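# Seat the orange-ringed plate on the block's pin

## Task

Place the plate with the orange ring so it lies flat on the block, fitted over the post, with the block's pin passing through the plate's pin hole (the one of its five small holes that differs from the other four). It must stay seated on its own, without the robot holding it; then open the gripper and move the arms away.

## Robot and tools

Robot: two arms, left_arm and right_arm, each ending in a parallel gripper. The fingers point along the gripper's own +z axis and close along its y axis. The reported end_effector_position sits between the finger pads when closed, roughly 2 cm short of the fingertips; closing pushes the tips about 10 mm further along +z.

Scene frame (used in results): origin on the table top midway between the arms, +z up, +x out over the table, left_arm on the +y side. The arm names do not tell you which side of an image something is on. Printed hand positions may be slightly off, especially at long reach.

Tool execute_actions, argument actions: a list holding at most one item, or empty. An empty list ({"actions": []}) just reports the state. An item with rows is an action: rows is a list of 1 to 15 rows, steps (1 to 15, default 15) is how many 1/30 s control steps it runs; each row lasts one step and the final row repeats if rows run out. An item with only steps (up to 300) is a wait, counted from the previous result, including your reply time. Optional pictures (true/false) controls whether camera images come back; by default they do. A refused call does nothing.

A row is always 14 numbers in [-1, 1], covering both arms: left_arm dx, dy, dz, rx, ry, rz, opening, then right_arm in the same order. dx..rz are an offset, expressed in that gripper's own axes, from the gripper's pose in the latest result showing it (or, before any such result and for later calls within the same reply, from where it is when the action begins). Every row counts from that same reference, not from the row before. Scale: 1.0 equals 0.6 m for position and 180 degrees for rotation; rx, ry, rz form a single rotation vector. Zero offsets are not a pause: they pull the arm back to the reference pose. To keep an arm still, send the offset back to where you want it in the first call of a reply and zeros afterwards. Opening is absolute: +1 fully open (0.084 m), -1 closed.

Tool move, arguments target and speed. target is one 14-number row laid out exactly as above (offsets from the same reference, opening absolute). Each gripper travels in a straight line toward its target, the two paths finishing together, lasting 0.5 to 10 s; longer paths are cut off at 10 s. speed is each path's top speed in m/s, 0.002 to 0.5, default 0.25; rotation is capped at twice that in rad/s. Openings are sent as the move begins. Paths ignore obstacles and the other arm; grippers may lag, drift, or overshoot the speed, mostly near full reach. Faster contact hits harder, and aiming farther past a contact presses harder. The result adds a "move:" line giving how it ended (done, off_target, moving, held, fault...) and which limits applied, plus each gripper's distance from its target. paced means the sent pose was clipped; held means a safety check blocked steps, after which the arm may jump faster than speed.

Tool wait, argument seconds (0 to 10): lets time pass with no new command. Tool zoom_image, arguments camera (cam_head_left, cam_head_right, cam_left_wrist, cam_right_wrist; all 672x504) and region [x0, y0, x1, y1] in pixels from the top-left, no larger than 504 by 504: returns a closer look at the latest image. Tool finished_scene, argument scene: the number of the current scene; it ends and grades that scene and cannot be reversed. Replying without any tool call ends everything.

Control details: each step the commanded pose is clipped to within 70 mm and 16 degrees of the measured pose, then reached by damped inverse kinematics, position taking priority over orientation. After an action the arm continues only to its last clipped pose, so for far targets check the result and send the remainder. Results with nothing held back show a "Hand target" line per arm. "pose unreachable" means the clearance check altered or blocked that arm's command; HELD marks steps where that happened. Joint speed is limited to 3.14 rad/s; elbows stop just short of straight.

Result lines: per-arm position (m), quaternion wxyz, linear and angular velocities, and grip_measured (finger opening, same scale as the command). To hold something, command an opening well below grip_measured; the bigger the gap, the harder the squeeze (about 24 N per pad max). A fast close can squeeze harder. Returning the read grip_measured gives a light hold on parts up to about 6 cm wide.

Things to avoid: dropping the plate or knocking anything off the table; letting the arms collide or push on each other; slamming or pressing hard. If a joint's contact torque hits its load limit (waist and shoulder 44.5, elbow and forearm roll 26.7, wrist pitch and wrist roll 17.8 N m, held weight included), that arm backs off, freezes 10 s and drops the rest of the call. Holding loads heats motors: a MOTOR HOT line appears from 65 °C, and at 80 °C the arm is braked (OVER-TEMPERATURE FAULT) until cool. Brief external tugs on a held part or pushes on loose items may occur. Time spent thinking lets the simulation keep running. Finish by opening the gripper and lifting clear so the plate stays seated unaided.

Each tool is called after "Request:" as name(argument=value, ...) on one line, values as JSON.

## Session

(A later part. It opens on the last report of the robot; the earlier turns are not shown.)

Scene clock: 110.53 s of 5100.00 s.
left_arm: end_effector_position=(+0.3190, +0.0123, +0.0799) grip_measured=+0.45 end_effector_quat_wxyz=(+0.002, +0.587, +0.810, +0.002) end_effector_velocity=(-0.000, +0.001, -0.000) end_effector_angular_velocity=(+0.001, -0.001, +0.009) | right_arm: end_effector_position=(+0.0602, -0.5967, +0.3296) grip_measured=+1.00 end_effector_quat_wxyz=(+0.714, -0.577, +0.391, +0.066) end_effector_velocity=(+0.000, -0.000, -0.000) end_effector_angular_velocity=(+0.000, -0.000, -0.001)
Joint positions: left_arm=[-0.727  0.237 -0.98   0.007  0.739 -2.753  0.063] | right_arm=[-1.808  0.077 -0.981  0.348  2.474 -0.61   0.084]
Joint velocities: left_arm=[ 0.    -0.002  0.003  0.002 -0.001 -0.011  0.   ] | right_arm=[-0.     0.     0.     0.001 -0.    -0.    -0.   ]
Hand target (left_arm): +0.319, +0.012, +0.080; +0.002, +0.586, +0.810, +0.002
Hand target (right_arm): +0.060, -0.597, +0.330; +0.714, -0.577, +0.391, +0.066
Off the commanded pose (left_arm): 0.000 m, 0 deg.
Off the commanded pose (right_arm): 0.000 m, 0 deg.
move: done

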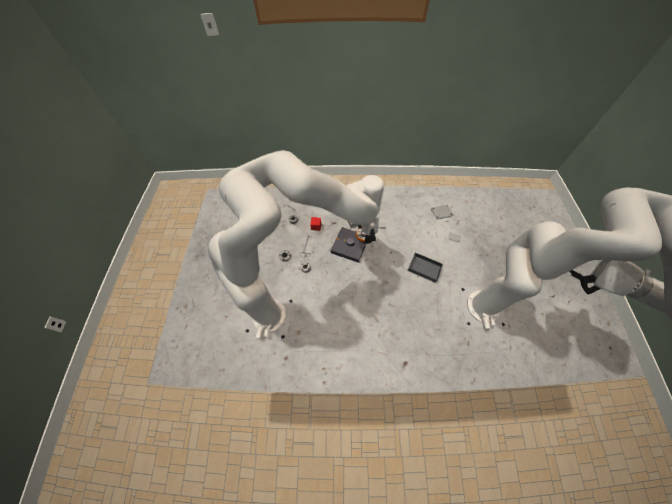

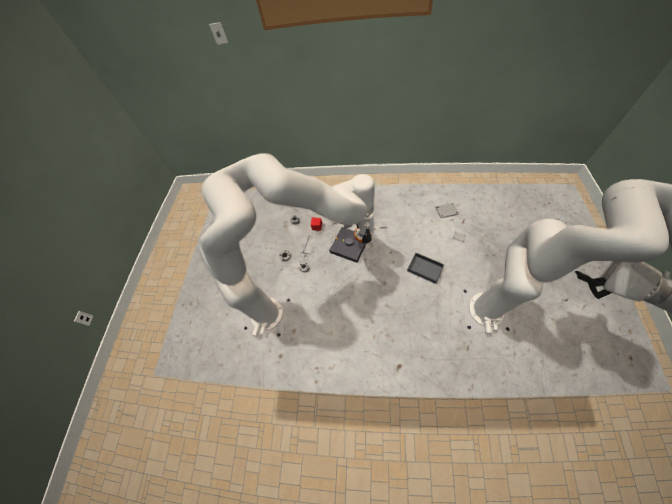

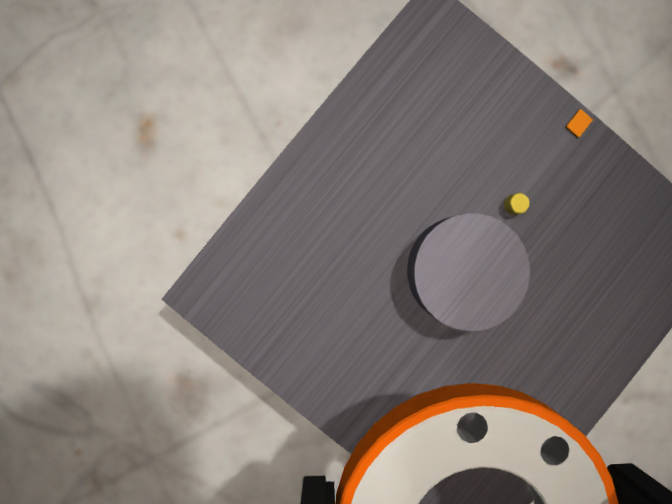

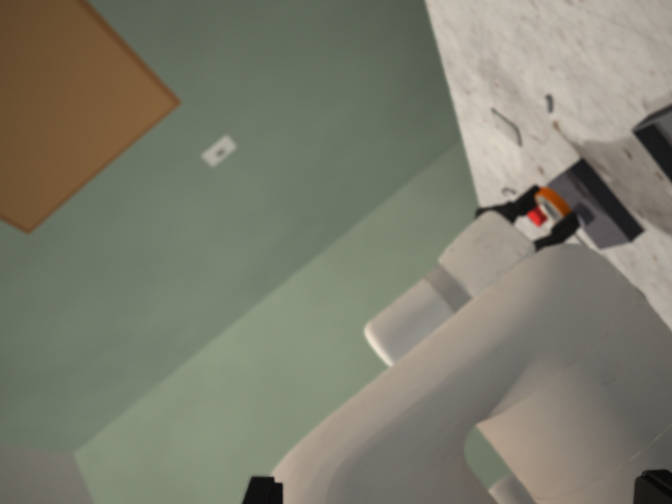

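Request:
zoom_image(camera="cam_left_wrist", region=[340, 90, 672, 504])

Region (340, 90, 672, 504) of cam_left_wrist's 672x504 image, scaled by 1.217, with more detail than that image has; it fills the left 404 columns of this view, and the rest is white.

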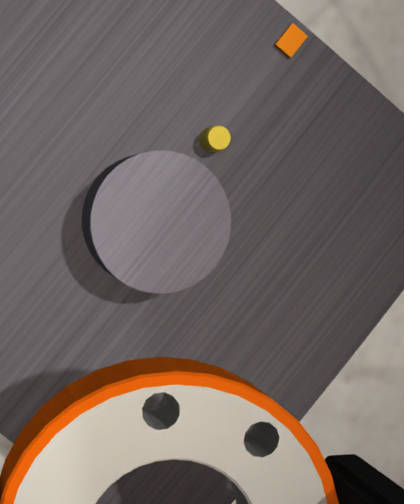

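Request:
move(target=[0.0972,0.0058,0.0133,0,0,0,-0.3,0,0,0,0,0,0,1], speed=0.1)

Request:
zoom_image(camera="cam_left_wrist", region=[340, 340, 672, 504])

Scene clock: 125.50 s of 5100.00 s.
left_arm: end_effector_position=(+0.3041, +0.0683, +0.0719) grip_measured=+0.45 end_effector_quat_wxyz=(+0.003, +0.587, +0.810, +0.002) end_effector_velocity=(-0.002, +0.003, -0.002) end_effector_angular_velocity=(+0.002, +0.004, -0.001) | right_arm: end_effector_position=(+0.0602, -0.5967, +0.3296) grip_measured=+1.00 end_effector_quat_wxyz=(+0.714, -0.577, +0.391, +0.066) end_effector_velocity=(-0.000, +0.000, -0.000) end_effector_angular_velocity=(+0.000, +0.001, +0.000)
Joint positions: left_arm=[-0.668  0.106 -0.773  0.007  0.662 -2.695  0.063] | right_arm=[-1.808  0.077 -0.981  0.348  2.474 -0.61   0.084]
Joint velocities: left_arm=[ 0.002 -0.004  0.011 -0.002 -0.003  0.004  0.   ] | right_arm=[-0.001  0.    -0.    -0.002  0.     0.    -0.   ]
Hand target (left_arm): +0.304, +0.069, +0.072; +0.002, +0.587, +0.810, +0.002
Hand target (right_arm): +0.060, -0.597, +0.330; +0.714, -0.577, +0.391, +0.066
Off the commanded pose (left_arm): 0.000 m, 0 deg.
Off the commanded pose (right_arm): 0.000 m, 0 deg.
After step 90, 11.00 s passed at rest.
move: done

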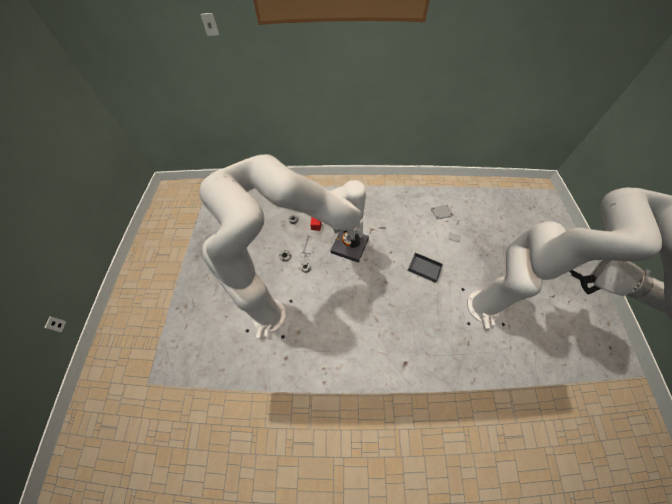

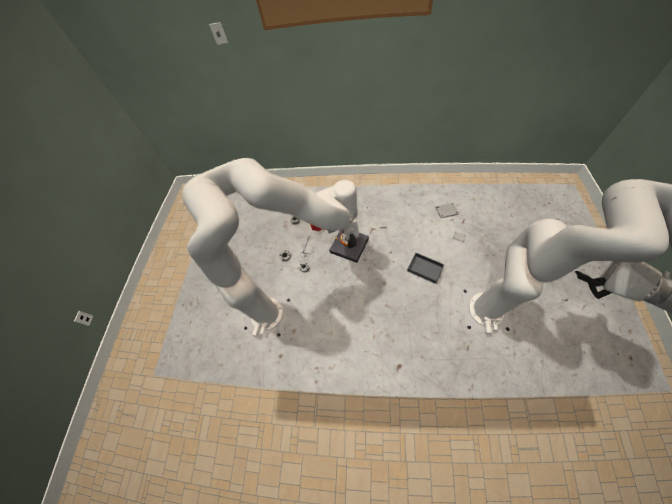

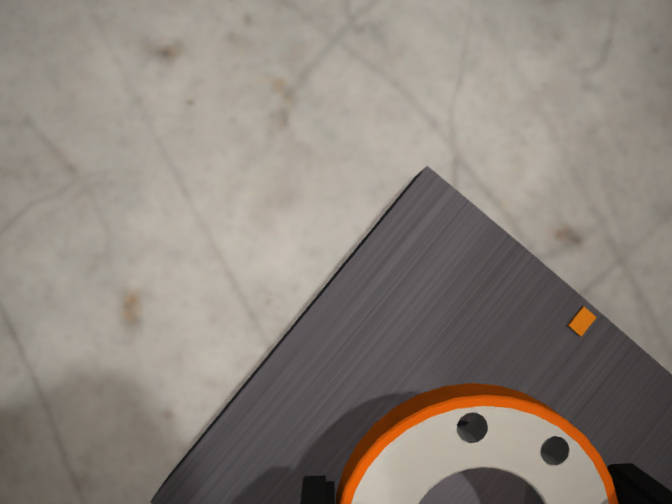

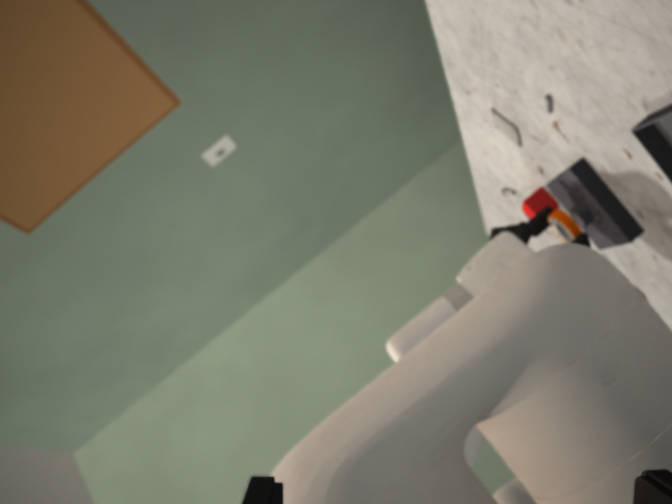

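Region (340, 340, 672, 504) of cam_left_wrist's 672x504 image, scaled by 1.518, with more detail than that image has; it fills the top 249 rows of this view, and the rest is white.

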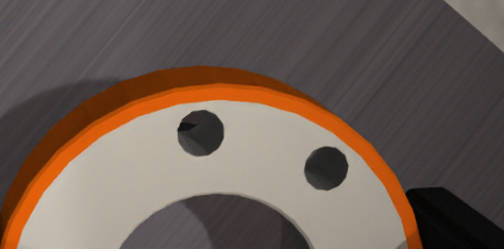

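Request:
zoom_image(camera="cam_left_wrist", region=[410, 440, 570, 504])

Region (410, 440, 570, 504) of cam_left_wrist's 672x504 image, scaled by 3.150, with more detail than that image has; it fills the top 202 rows of this view, and the rest is white.

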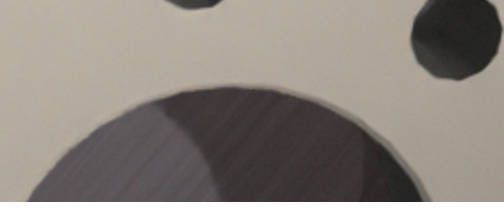

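Request:
move(target=[0,0.002,0.008,0,0,0,-0.3,0,0,0,0,0,0,1], speed=0.02)

Request:
move(target=[0,0,0.0133,0,0,0,-0.3,0,0,0,0,0,0,1], speed=0.008)

Scene clock: 144.77 s of 5100.00 s.
left_arm: end_effector_position=(+0.3053, +0.0687, +0.0672) grip_measured=+0.45 end_effector_quat_wxyz=(+0.003, +0.587, +0.810, +0.002) end_effector_velocity=(+0.001, -0.000, -0.000) end_effector_angular_velocity=(-0.002, -0.002, +0.000) | right_arm: end_effector_position=(+0.0602, -0.5967, +0.3296) grip_measured=+1.00 end_effector_quat_wxyz=(+0.714, -0.577, +0.391, +0.066) end_effector_velocity=(-0.000, +0.000, -0.000) end_effector_angular_velocity=(+0.001, +0.000, -0.000)
Joint positions: left_arm=[-0.665  0.119 -0.772  0.007  0.649 -2.692  0.063] | right_arm=[-1.808  0.077 -0.981  0.348  2.474 -0.61   0.084]
Joint velocities: left_arm=[ 0.002  0.002 -0.001  0.    -0.003  0.001  0.   ] | right_arm=[-0.    -0.     0.001 -0.     0.     0.     0.   ]
Hand target (left_arm): +0.305, +0.069, +0.067; +0.003, +0.587, +0.810, +0.002
Hand target (right_arm): +0.060, -0.597, +0.330; +0.714, -0.577, +0.391, +0.066
Off the commanded pose (left_arm): 0.000 m, 0 deg.
Off the commanded pose (right_arm): 0.000 m, 0 deg.
After step 90, 15.57 s passed at rest.
move: done

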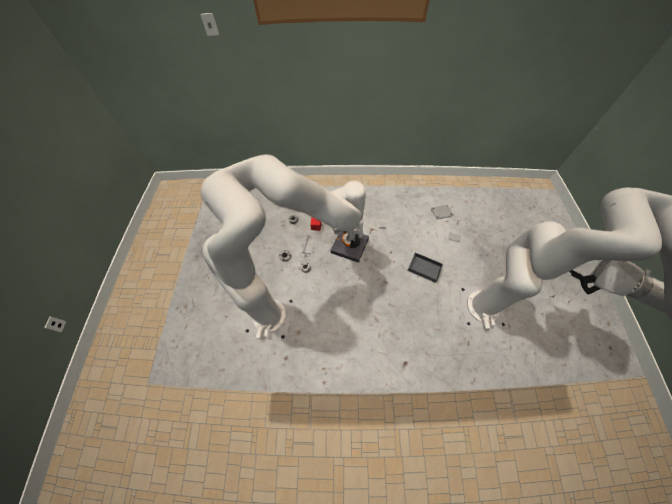

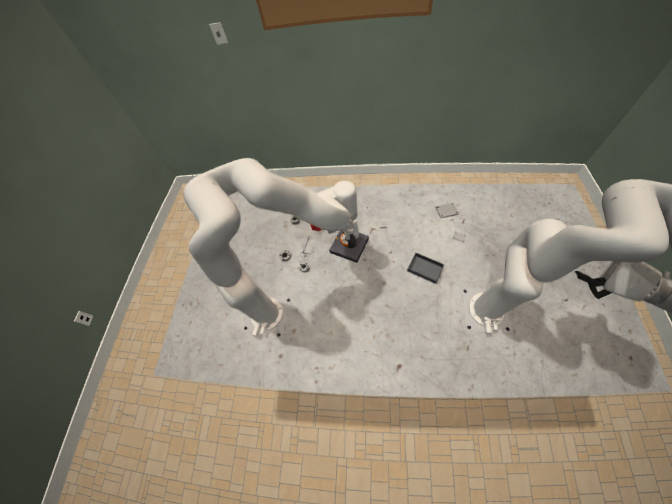

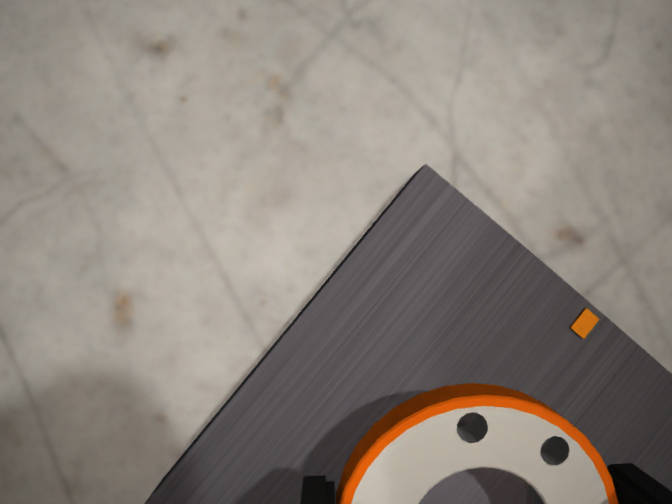

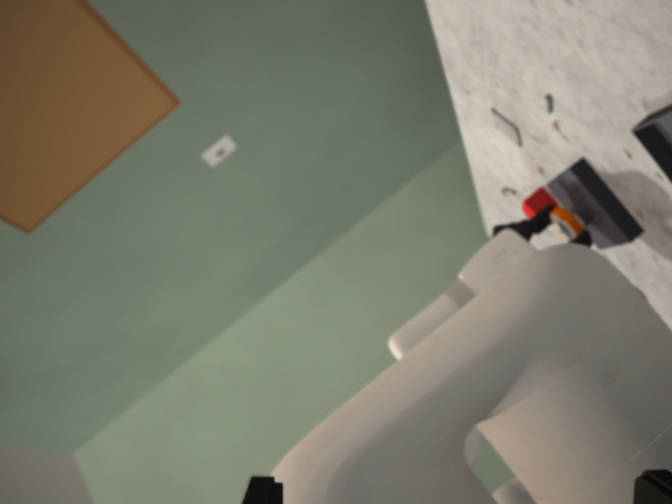

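Scene clock: 146.00 s of 5100.00 s.
left_arm: end_effector_position=(+0.3053, +0.0687, +0.0593) grip_measured=+0.45 end_effector_quat_wxyz=(+0.003, +0.587, +0.810, +0.002) end_effector_velocity=(+0.000, -0.000, -0.001) end_effector_angular_velocity=(-0.001, -0.000, +0.001) | right_arm: end_effector_position=(+0.0602, -0.5967, +0.3296) grip_measured=+1.00 end_effector_quat_wxyz=(+0.714, -0.577, +0.391, +0.066) end_effector_velocity=(-0.000, +0.000, +0.000) end_effector_angular_velocity=(+0.001, -0.000, -0.000)
Joint positions: left_arm=[-0.665  0.138 -0.768  0.008  0.626 -2.692  0.063] | right_arm=[-1.808  0.077 -0.981  0.348  2.474 -0.61   0.084]
Joint velocities: left_arm=[ 0.001  0.002 -0.    -0.001 -0.003 -0.     0.   ] | right_arm=[-0.001 -0.    -0.    -0.     0.001 -0.     0.   ]
Hand target (left_arm): +0.305, +0.069, +0.059; +0.003, +0.587, +0.810, +0.002
Hand target (right_arm): +0.060, -0.597, +0.330; +0.714, -0.577, +0.391, +0.066
Off the commanded pose (left_arm): 0.000 m, 0 deg.
Off the commanded pose (right_arm): 0.000 m, 0 deg.
move: done

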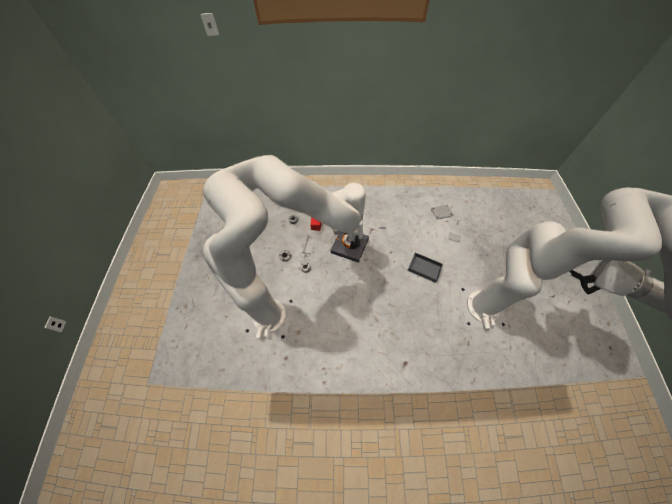

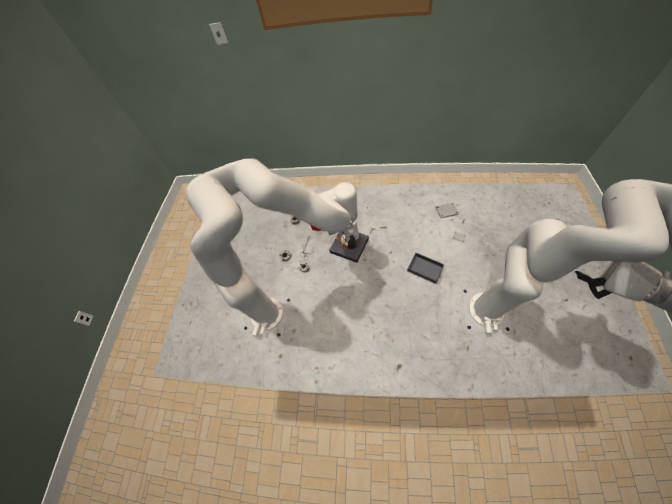

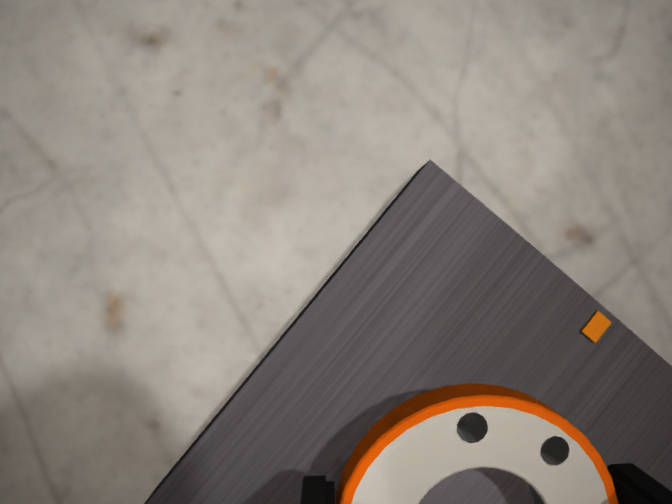

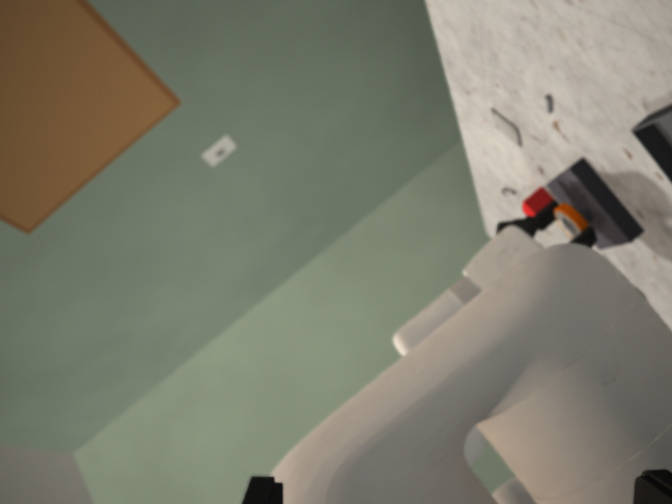

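Request:
zoom_image(camera="cam_left_wrist", region=[410, 400, 600, 504])

Request:
move(target=[0,0,0.007,0,0,0,-0.3,0,0,0,0,0,0,1], speed=0.006)

Request:
zoom_image(camera="cam_left_wrist", region=[410, 400, 600, 504])

Region (410, 400, 600, 504) of cam_left_wrist's 672x504 image, scaled by 2.653, with more detail than that image has; it fills the top 276 rows of this view, and the rest is white.

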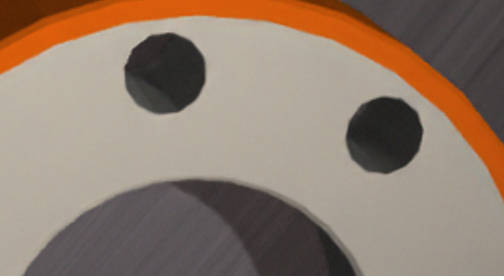

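Scene clock: 151.33 s of 5100.00 s.
left_arm: end_effector_position=(+0.3057, +0.0683, +0.0563) grip_measured=+0.45 end_effector_quat_wxyz=(+0.003, +0.587, +0.810, +0.002) end_effector_velocity=(+0.000, -0.000, -0.001) end_effector_angular_velocity=(-0.000, +0.000, +0.001) | right_arm: end_effector_position=(+0.0602, -0.5967, +0.3296) grip_measured=+1.00 end_effector_quat_wxyz=(+0.714, -0.577, +0.391, +0.066) end_effector_velocity=(-0.000, -0.000, -0.000) end_effector_angular_velocity=(-0.001, -0.001, -0.002)
Joint positions: left_arm=[-0.665  0.146 -0.768  0.008  0.615 -2.692  0.063] | right_arm=[-1.808  0.077 -0.981  0.348  2.474 -0.61   0.084]
Joint velocities: left_arm=[ 0.     0.004 -0.    -0.001 -0.003 -0.     0.   ] | right_arm=[-0.001 -0.     0.     0.    -0.001 -0.001  0.   ]
Hand target (left_arm): +0.305, +0.069, +0.055; +0.003, +0.587, +0.810, +0.002
Hand target (right_arm): +0.060, -0.597, +0.330; +0.714, -0.577, +0.391, +0.066
Off the commanded pose (left_arm): 0.001 m, 0 deg.
Off the commanded pose (right_arm): 0.000 m, 0 deg.
After step 90, 1.43 s passed at rest.
move: done

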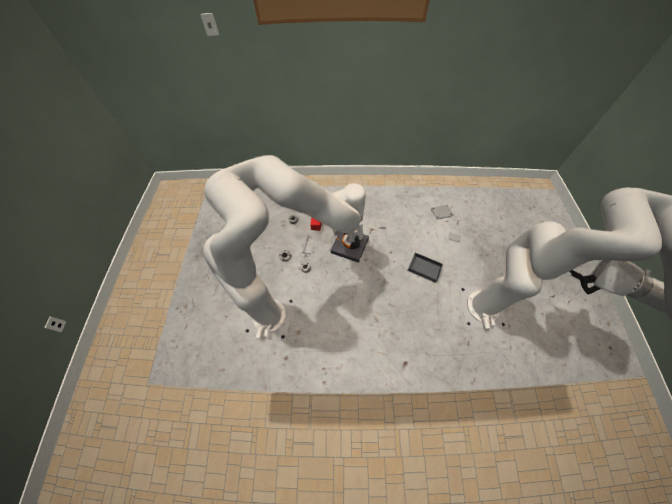

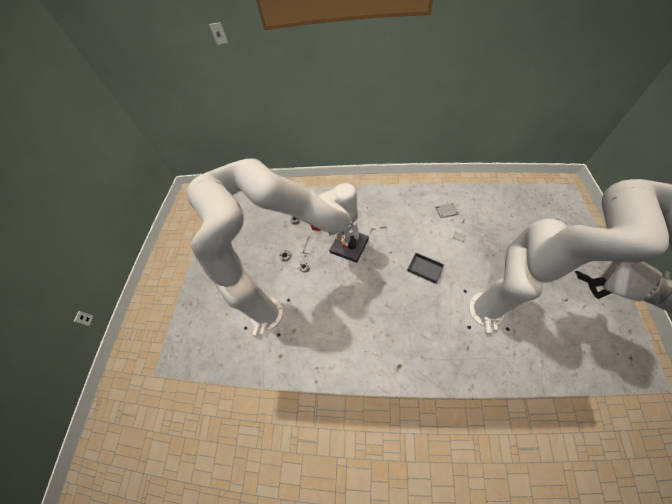

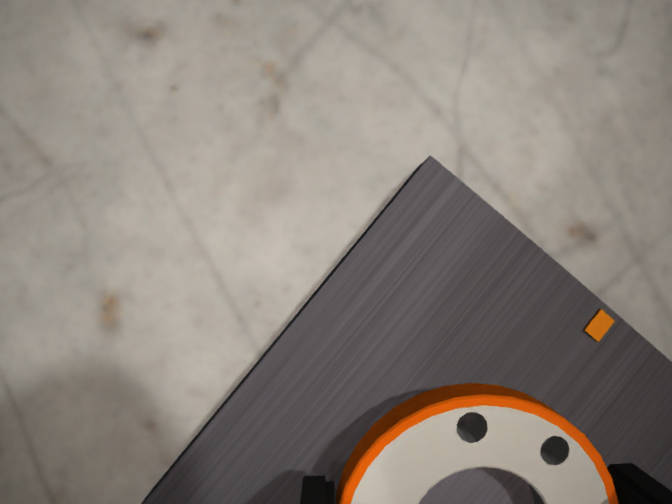

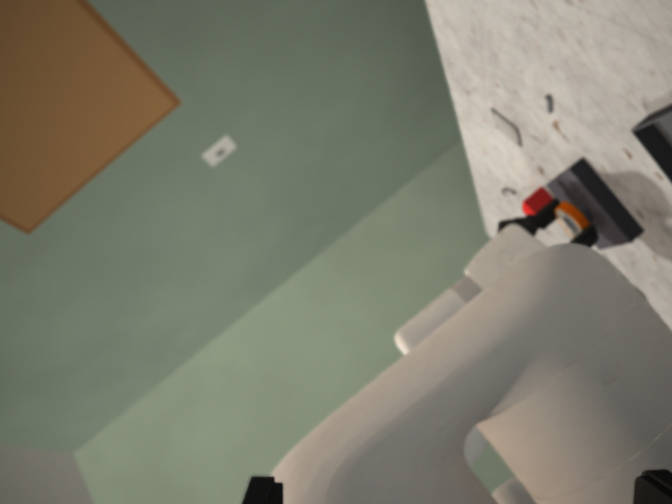

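Region (410, 400, 600, 504) of cam_left_wrist's 672x504 image, scaled by 2.653, with more detail than that image has; it fills the top 276 rows of this view, and the rest is white.

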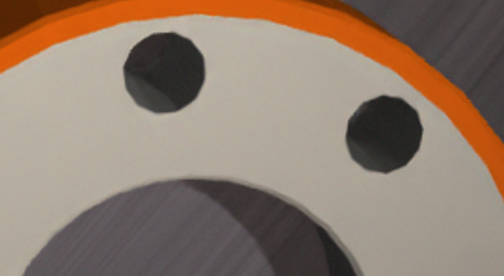

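Request:
zoom_image(camera="cam_left_wrist", region=[490, 460, 560, 504])

Region (490, 460, 560, 504) of cam_left_wrist's 672x504 image, scaled by 7.200, with more detail than that image has; it fills the top 317 rows of this view, and the rest is white.

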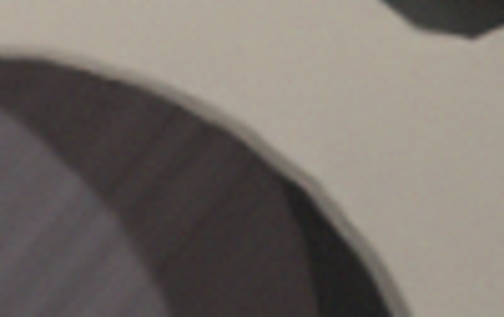

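Request:
move(target=[0.0033,-0.0013,0.0022,0,0,0,-0.3,0,0,0,0,0,0,1], speed=0.002)

Request:
zoom_image(camera="cam_left_wrist", region=[410, 400, 600, 504])

Scene clock: 179.60 s of 5100.00 s.
left_arm: end_effector_position=(+0.3048, +0.0699, +0.0551) grip_measured=+0.46 end_effector_quat_wxyz=(+0.004, +0.587, +0.810, +0.002) end_effector_velocity=(-0.004, +0.009, -0.003) end_effector_angular_velocity=(+0.016, +0.014, +0.005) | right_arm: end_effector_position=(+0.0602, -0.5967, +0.3296) grip_measured=+1.00 end_effector_quat_wxyz=(+0.714, -0.577, +0.391, +0.066) end_effector_velocity=(-0.000, -0.000, -0.000) end_effector_angular_velocity=(-0.001, +0.001, -0.003)
Joint positions: left_arm=[-0.664  0.144 -0.76   0.008  0.609 -2.692  0.063] | right_arm=[-1.808  0.077 -0.981  0.348  2.474 -0.61   0.084]
Joint velocities: left_arm=[ 0.008 -0.008  0.016  0.002  0.012  0.001  0.001] | right_arm=[-0.003 -0.    -0.     0.    -0.001  0.001 -0.   ]
Hand target (left_arm): +0.304, +0.070, +0.055; +0.003, +0.587, +0.810, +0.002
Hand target (right_arm): +0.060, -0.597, +0.330; +0.714, -0.577, +0.391, +0.066
Off the commanded pose (left_arm): 0.000 m, 0 deg.
Off the commanded pose (right_arm): 0.000 m, 0 deg.
After step 90, 24.20 s passed at rest.
move: done

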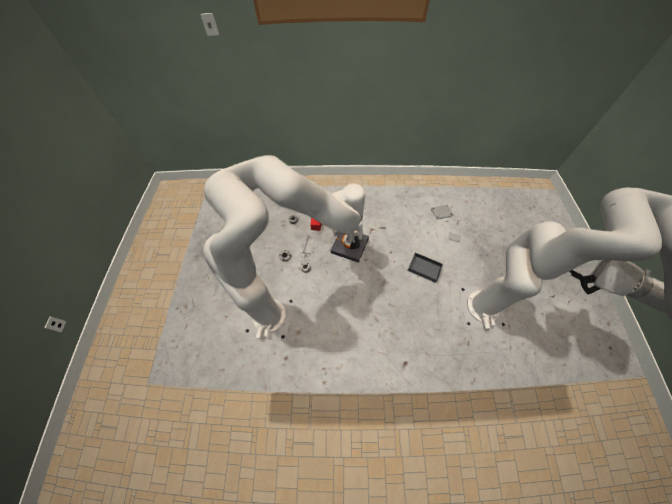

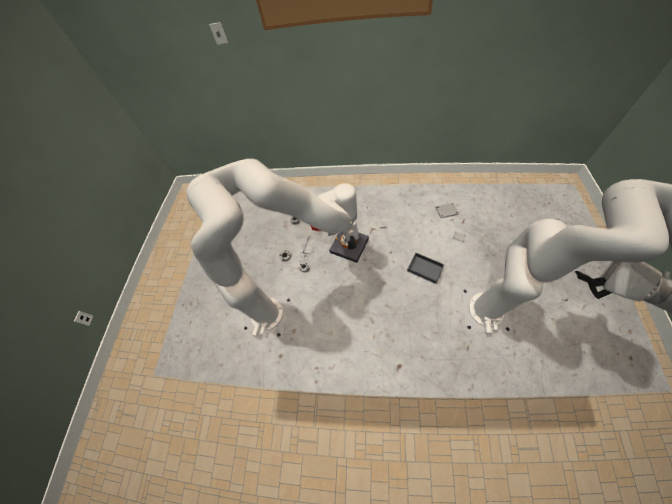

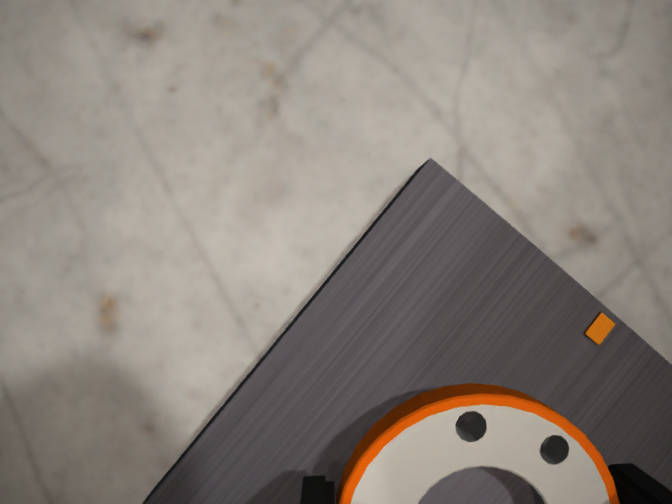

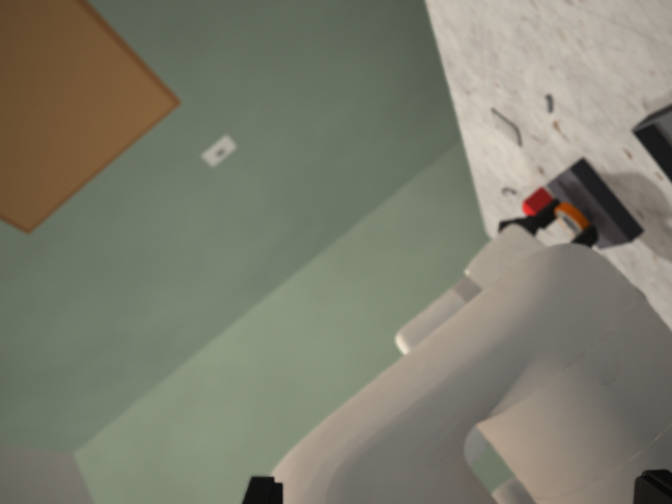

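Region (410, 400, 600, 504) of cam_left_wrist's 672x504 image, scaled by 2.653, with more detail than that image has; it fills the top 276 rows of this view, and the rest is white.

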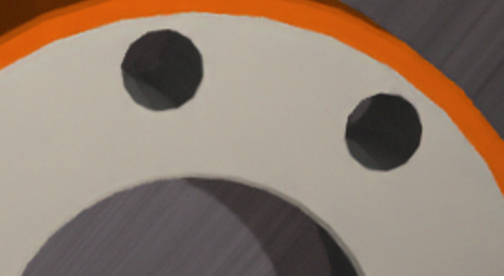

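Request:
execute_actions(actions=[])

Request:
zoom_image(camera="cam_left_wrist", region=[410, 400, 600, 504])

Scene clock: 182.17 s of 5100.00 s.
left_arm: end_effector_position=(+0.3044, +0.0700, +0.0550) grip_measured=+0.46 end_effector_quat_wxyz=(+0.003, +0.587, +0.810, +0.002) end_effector_velocity=(+0.001, -0.000, +0.001) end_effector_angular_velocity=(-0.001, -0.003, -0.002) | right_arm: end_effector_position=(+0.0602, -0.5967, +0.3296) grip_measured=+1.00 end_effector_quat_wxyz=(+0.714, -0.577, +0.391, +0.066) end_effector_velocity=(+0.000, +0.000, +0.000) end_effector_angular_velocity=(+0.001, -0.001, +0.000)
Joint positions: left_arm=[-0.665  0.144 -0.759  0.008  0.609 -2.692  0.063] | right_arm=[-1.808  0.077 -0.981  0.348  2.474 -0.61   0.084]
Joint velocities: left_arm=[ 0.001 -0.002 -0.001  0.003  0.     0.     0.   ] | right_arm=[-0.    -0.     0.     0.     0.001  0.     0.   ]
Hand target (left_arm): +0.304, +0.070, +0.055; +0.003, +0.587, +0.810, +0.002
Hand target (right_arm): +0.060, -0.597, +0.330; +0.714, -0.577, +0.391, +0.066
Off the commanded pose (left_arm): 0.000 m, 0 deg.
Off the commanded pose (right_arm): 0.000 m, 0 deg.
Steps of this call (steps 1 to 77: nothing new was sent). Readings (end_effector_position):
1: left_arm (+0.3048, +0.0700, +0.0551) | right_arm (+0.0602, -0.5967, +0.3296)
2: left_arm (+0.3047, +0.0700, +0.0551) | right_arm (+0.0602, -0.5967, +0.3296)
4: left_arm (+0.3047, +0.0700, +0.0551) | right_arm (+0.0602, -0.5967, +0.3296)
8: left_arm (+0.3047, +0.0700, +0.0551) | right_arm (+0.0602, -0.5967, +0.3296)
77: the state above

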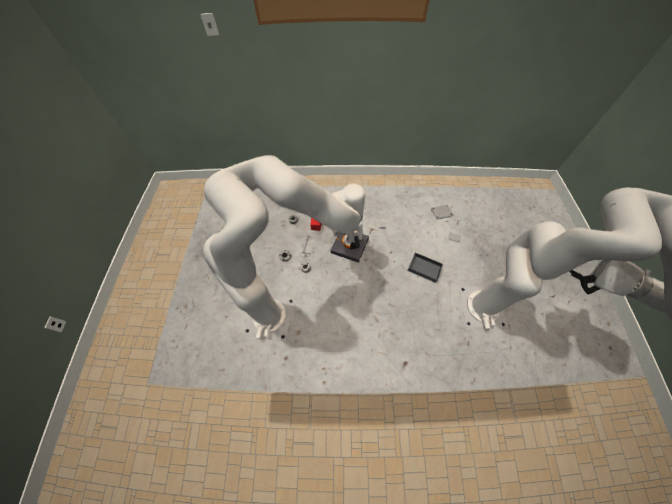

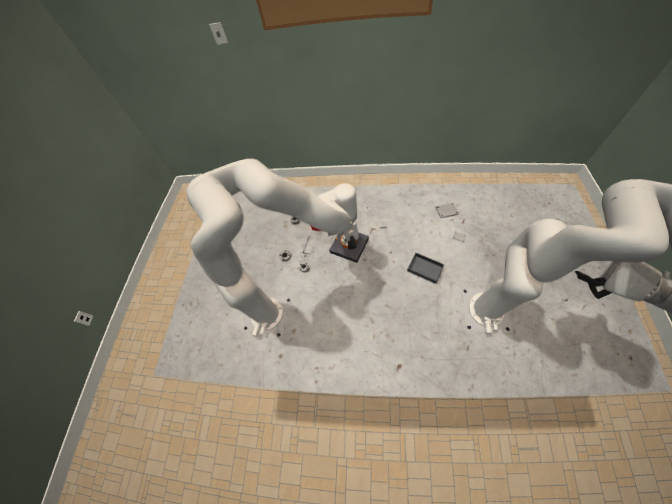

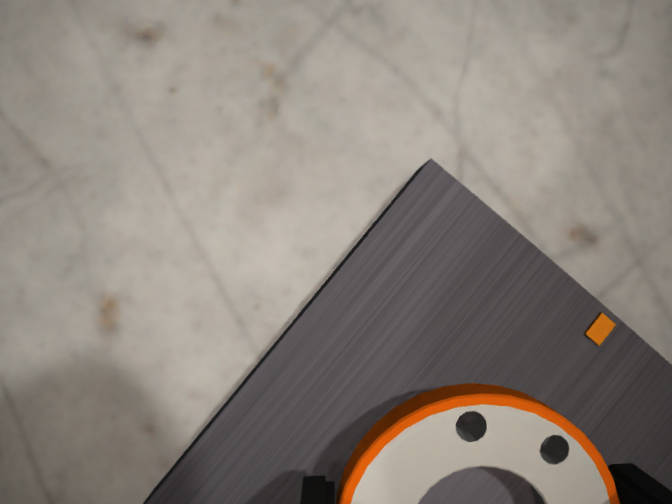

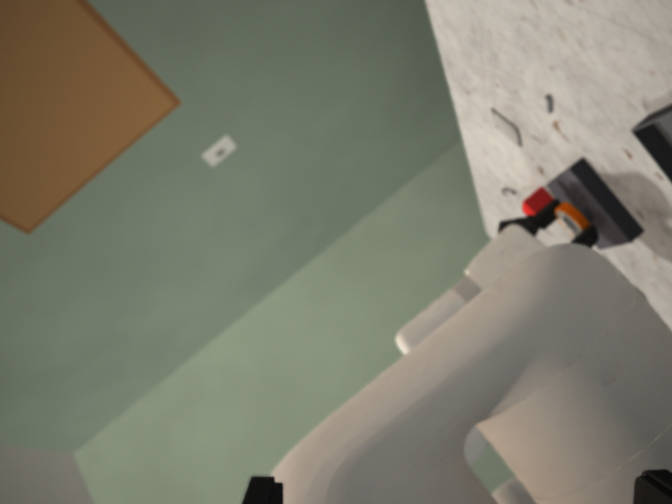

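Region (410, 400, 600, 504) of cam_left_wrist's 672x504 image, scaled by 2.653, with more detail than that image has; it fills the top 276 rows of this view, and the rest is white.

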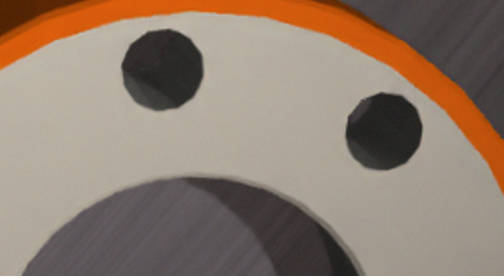

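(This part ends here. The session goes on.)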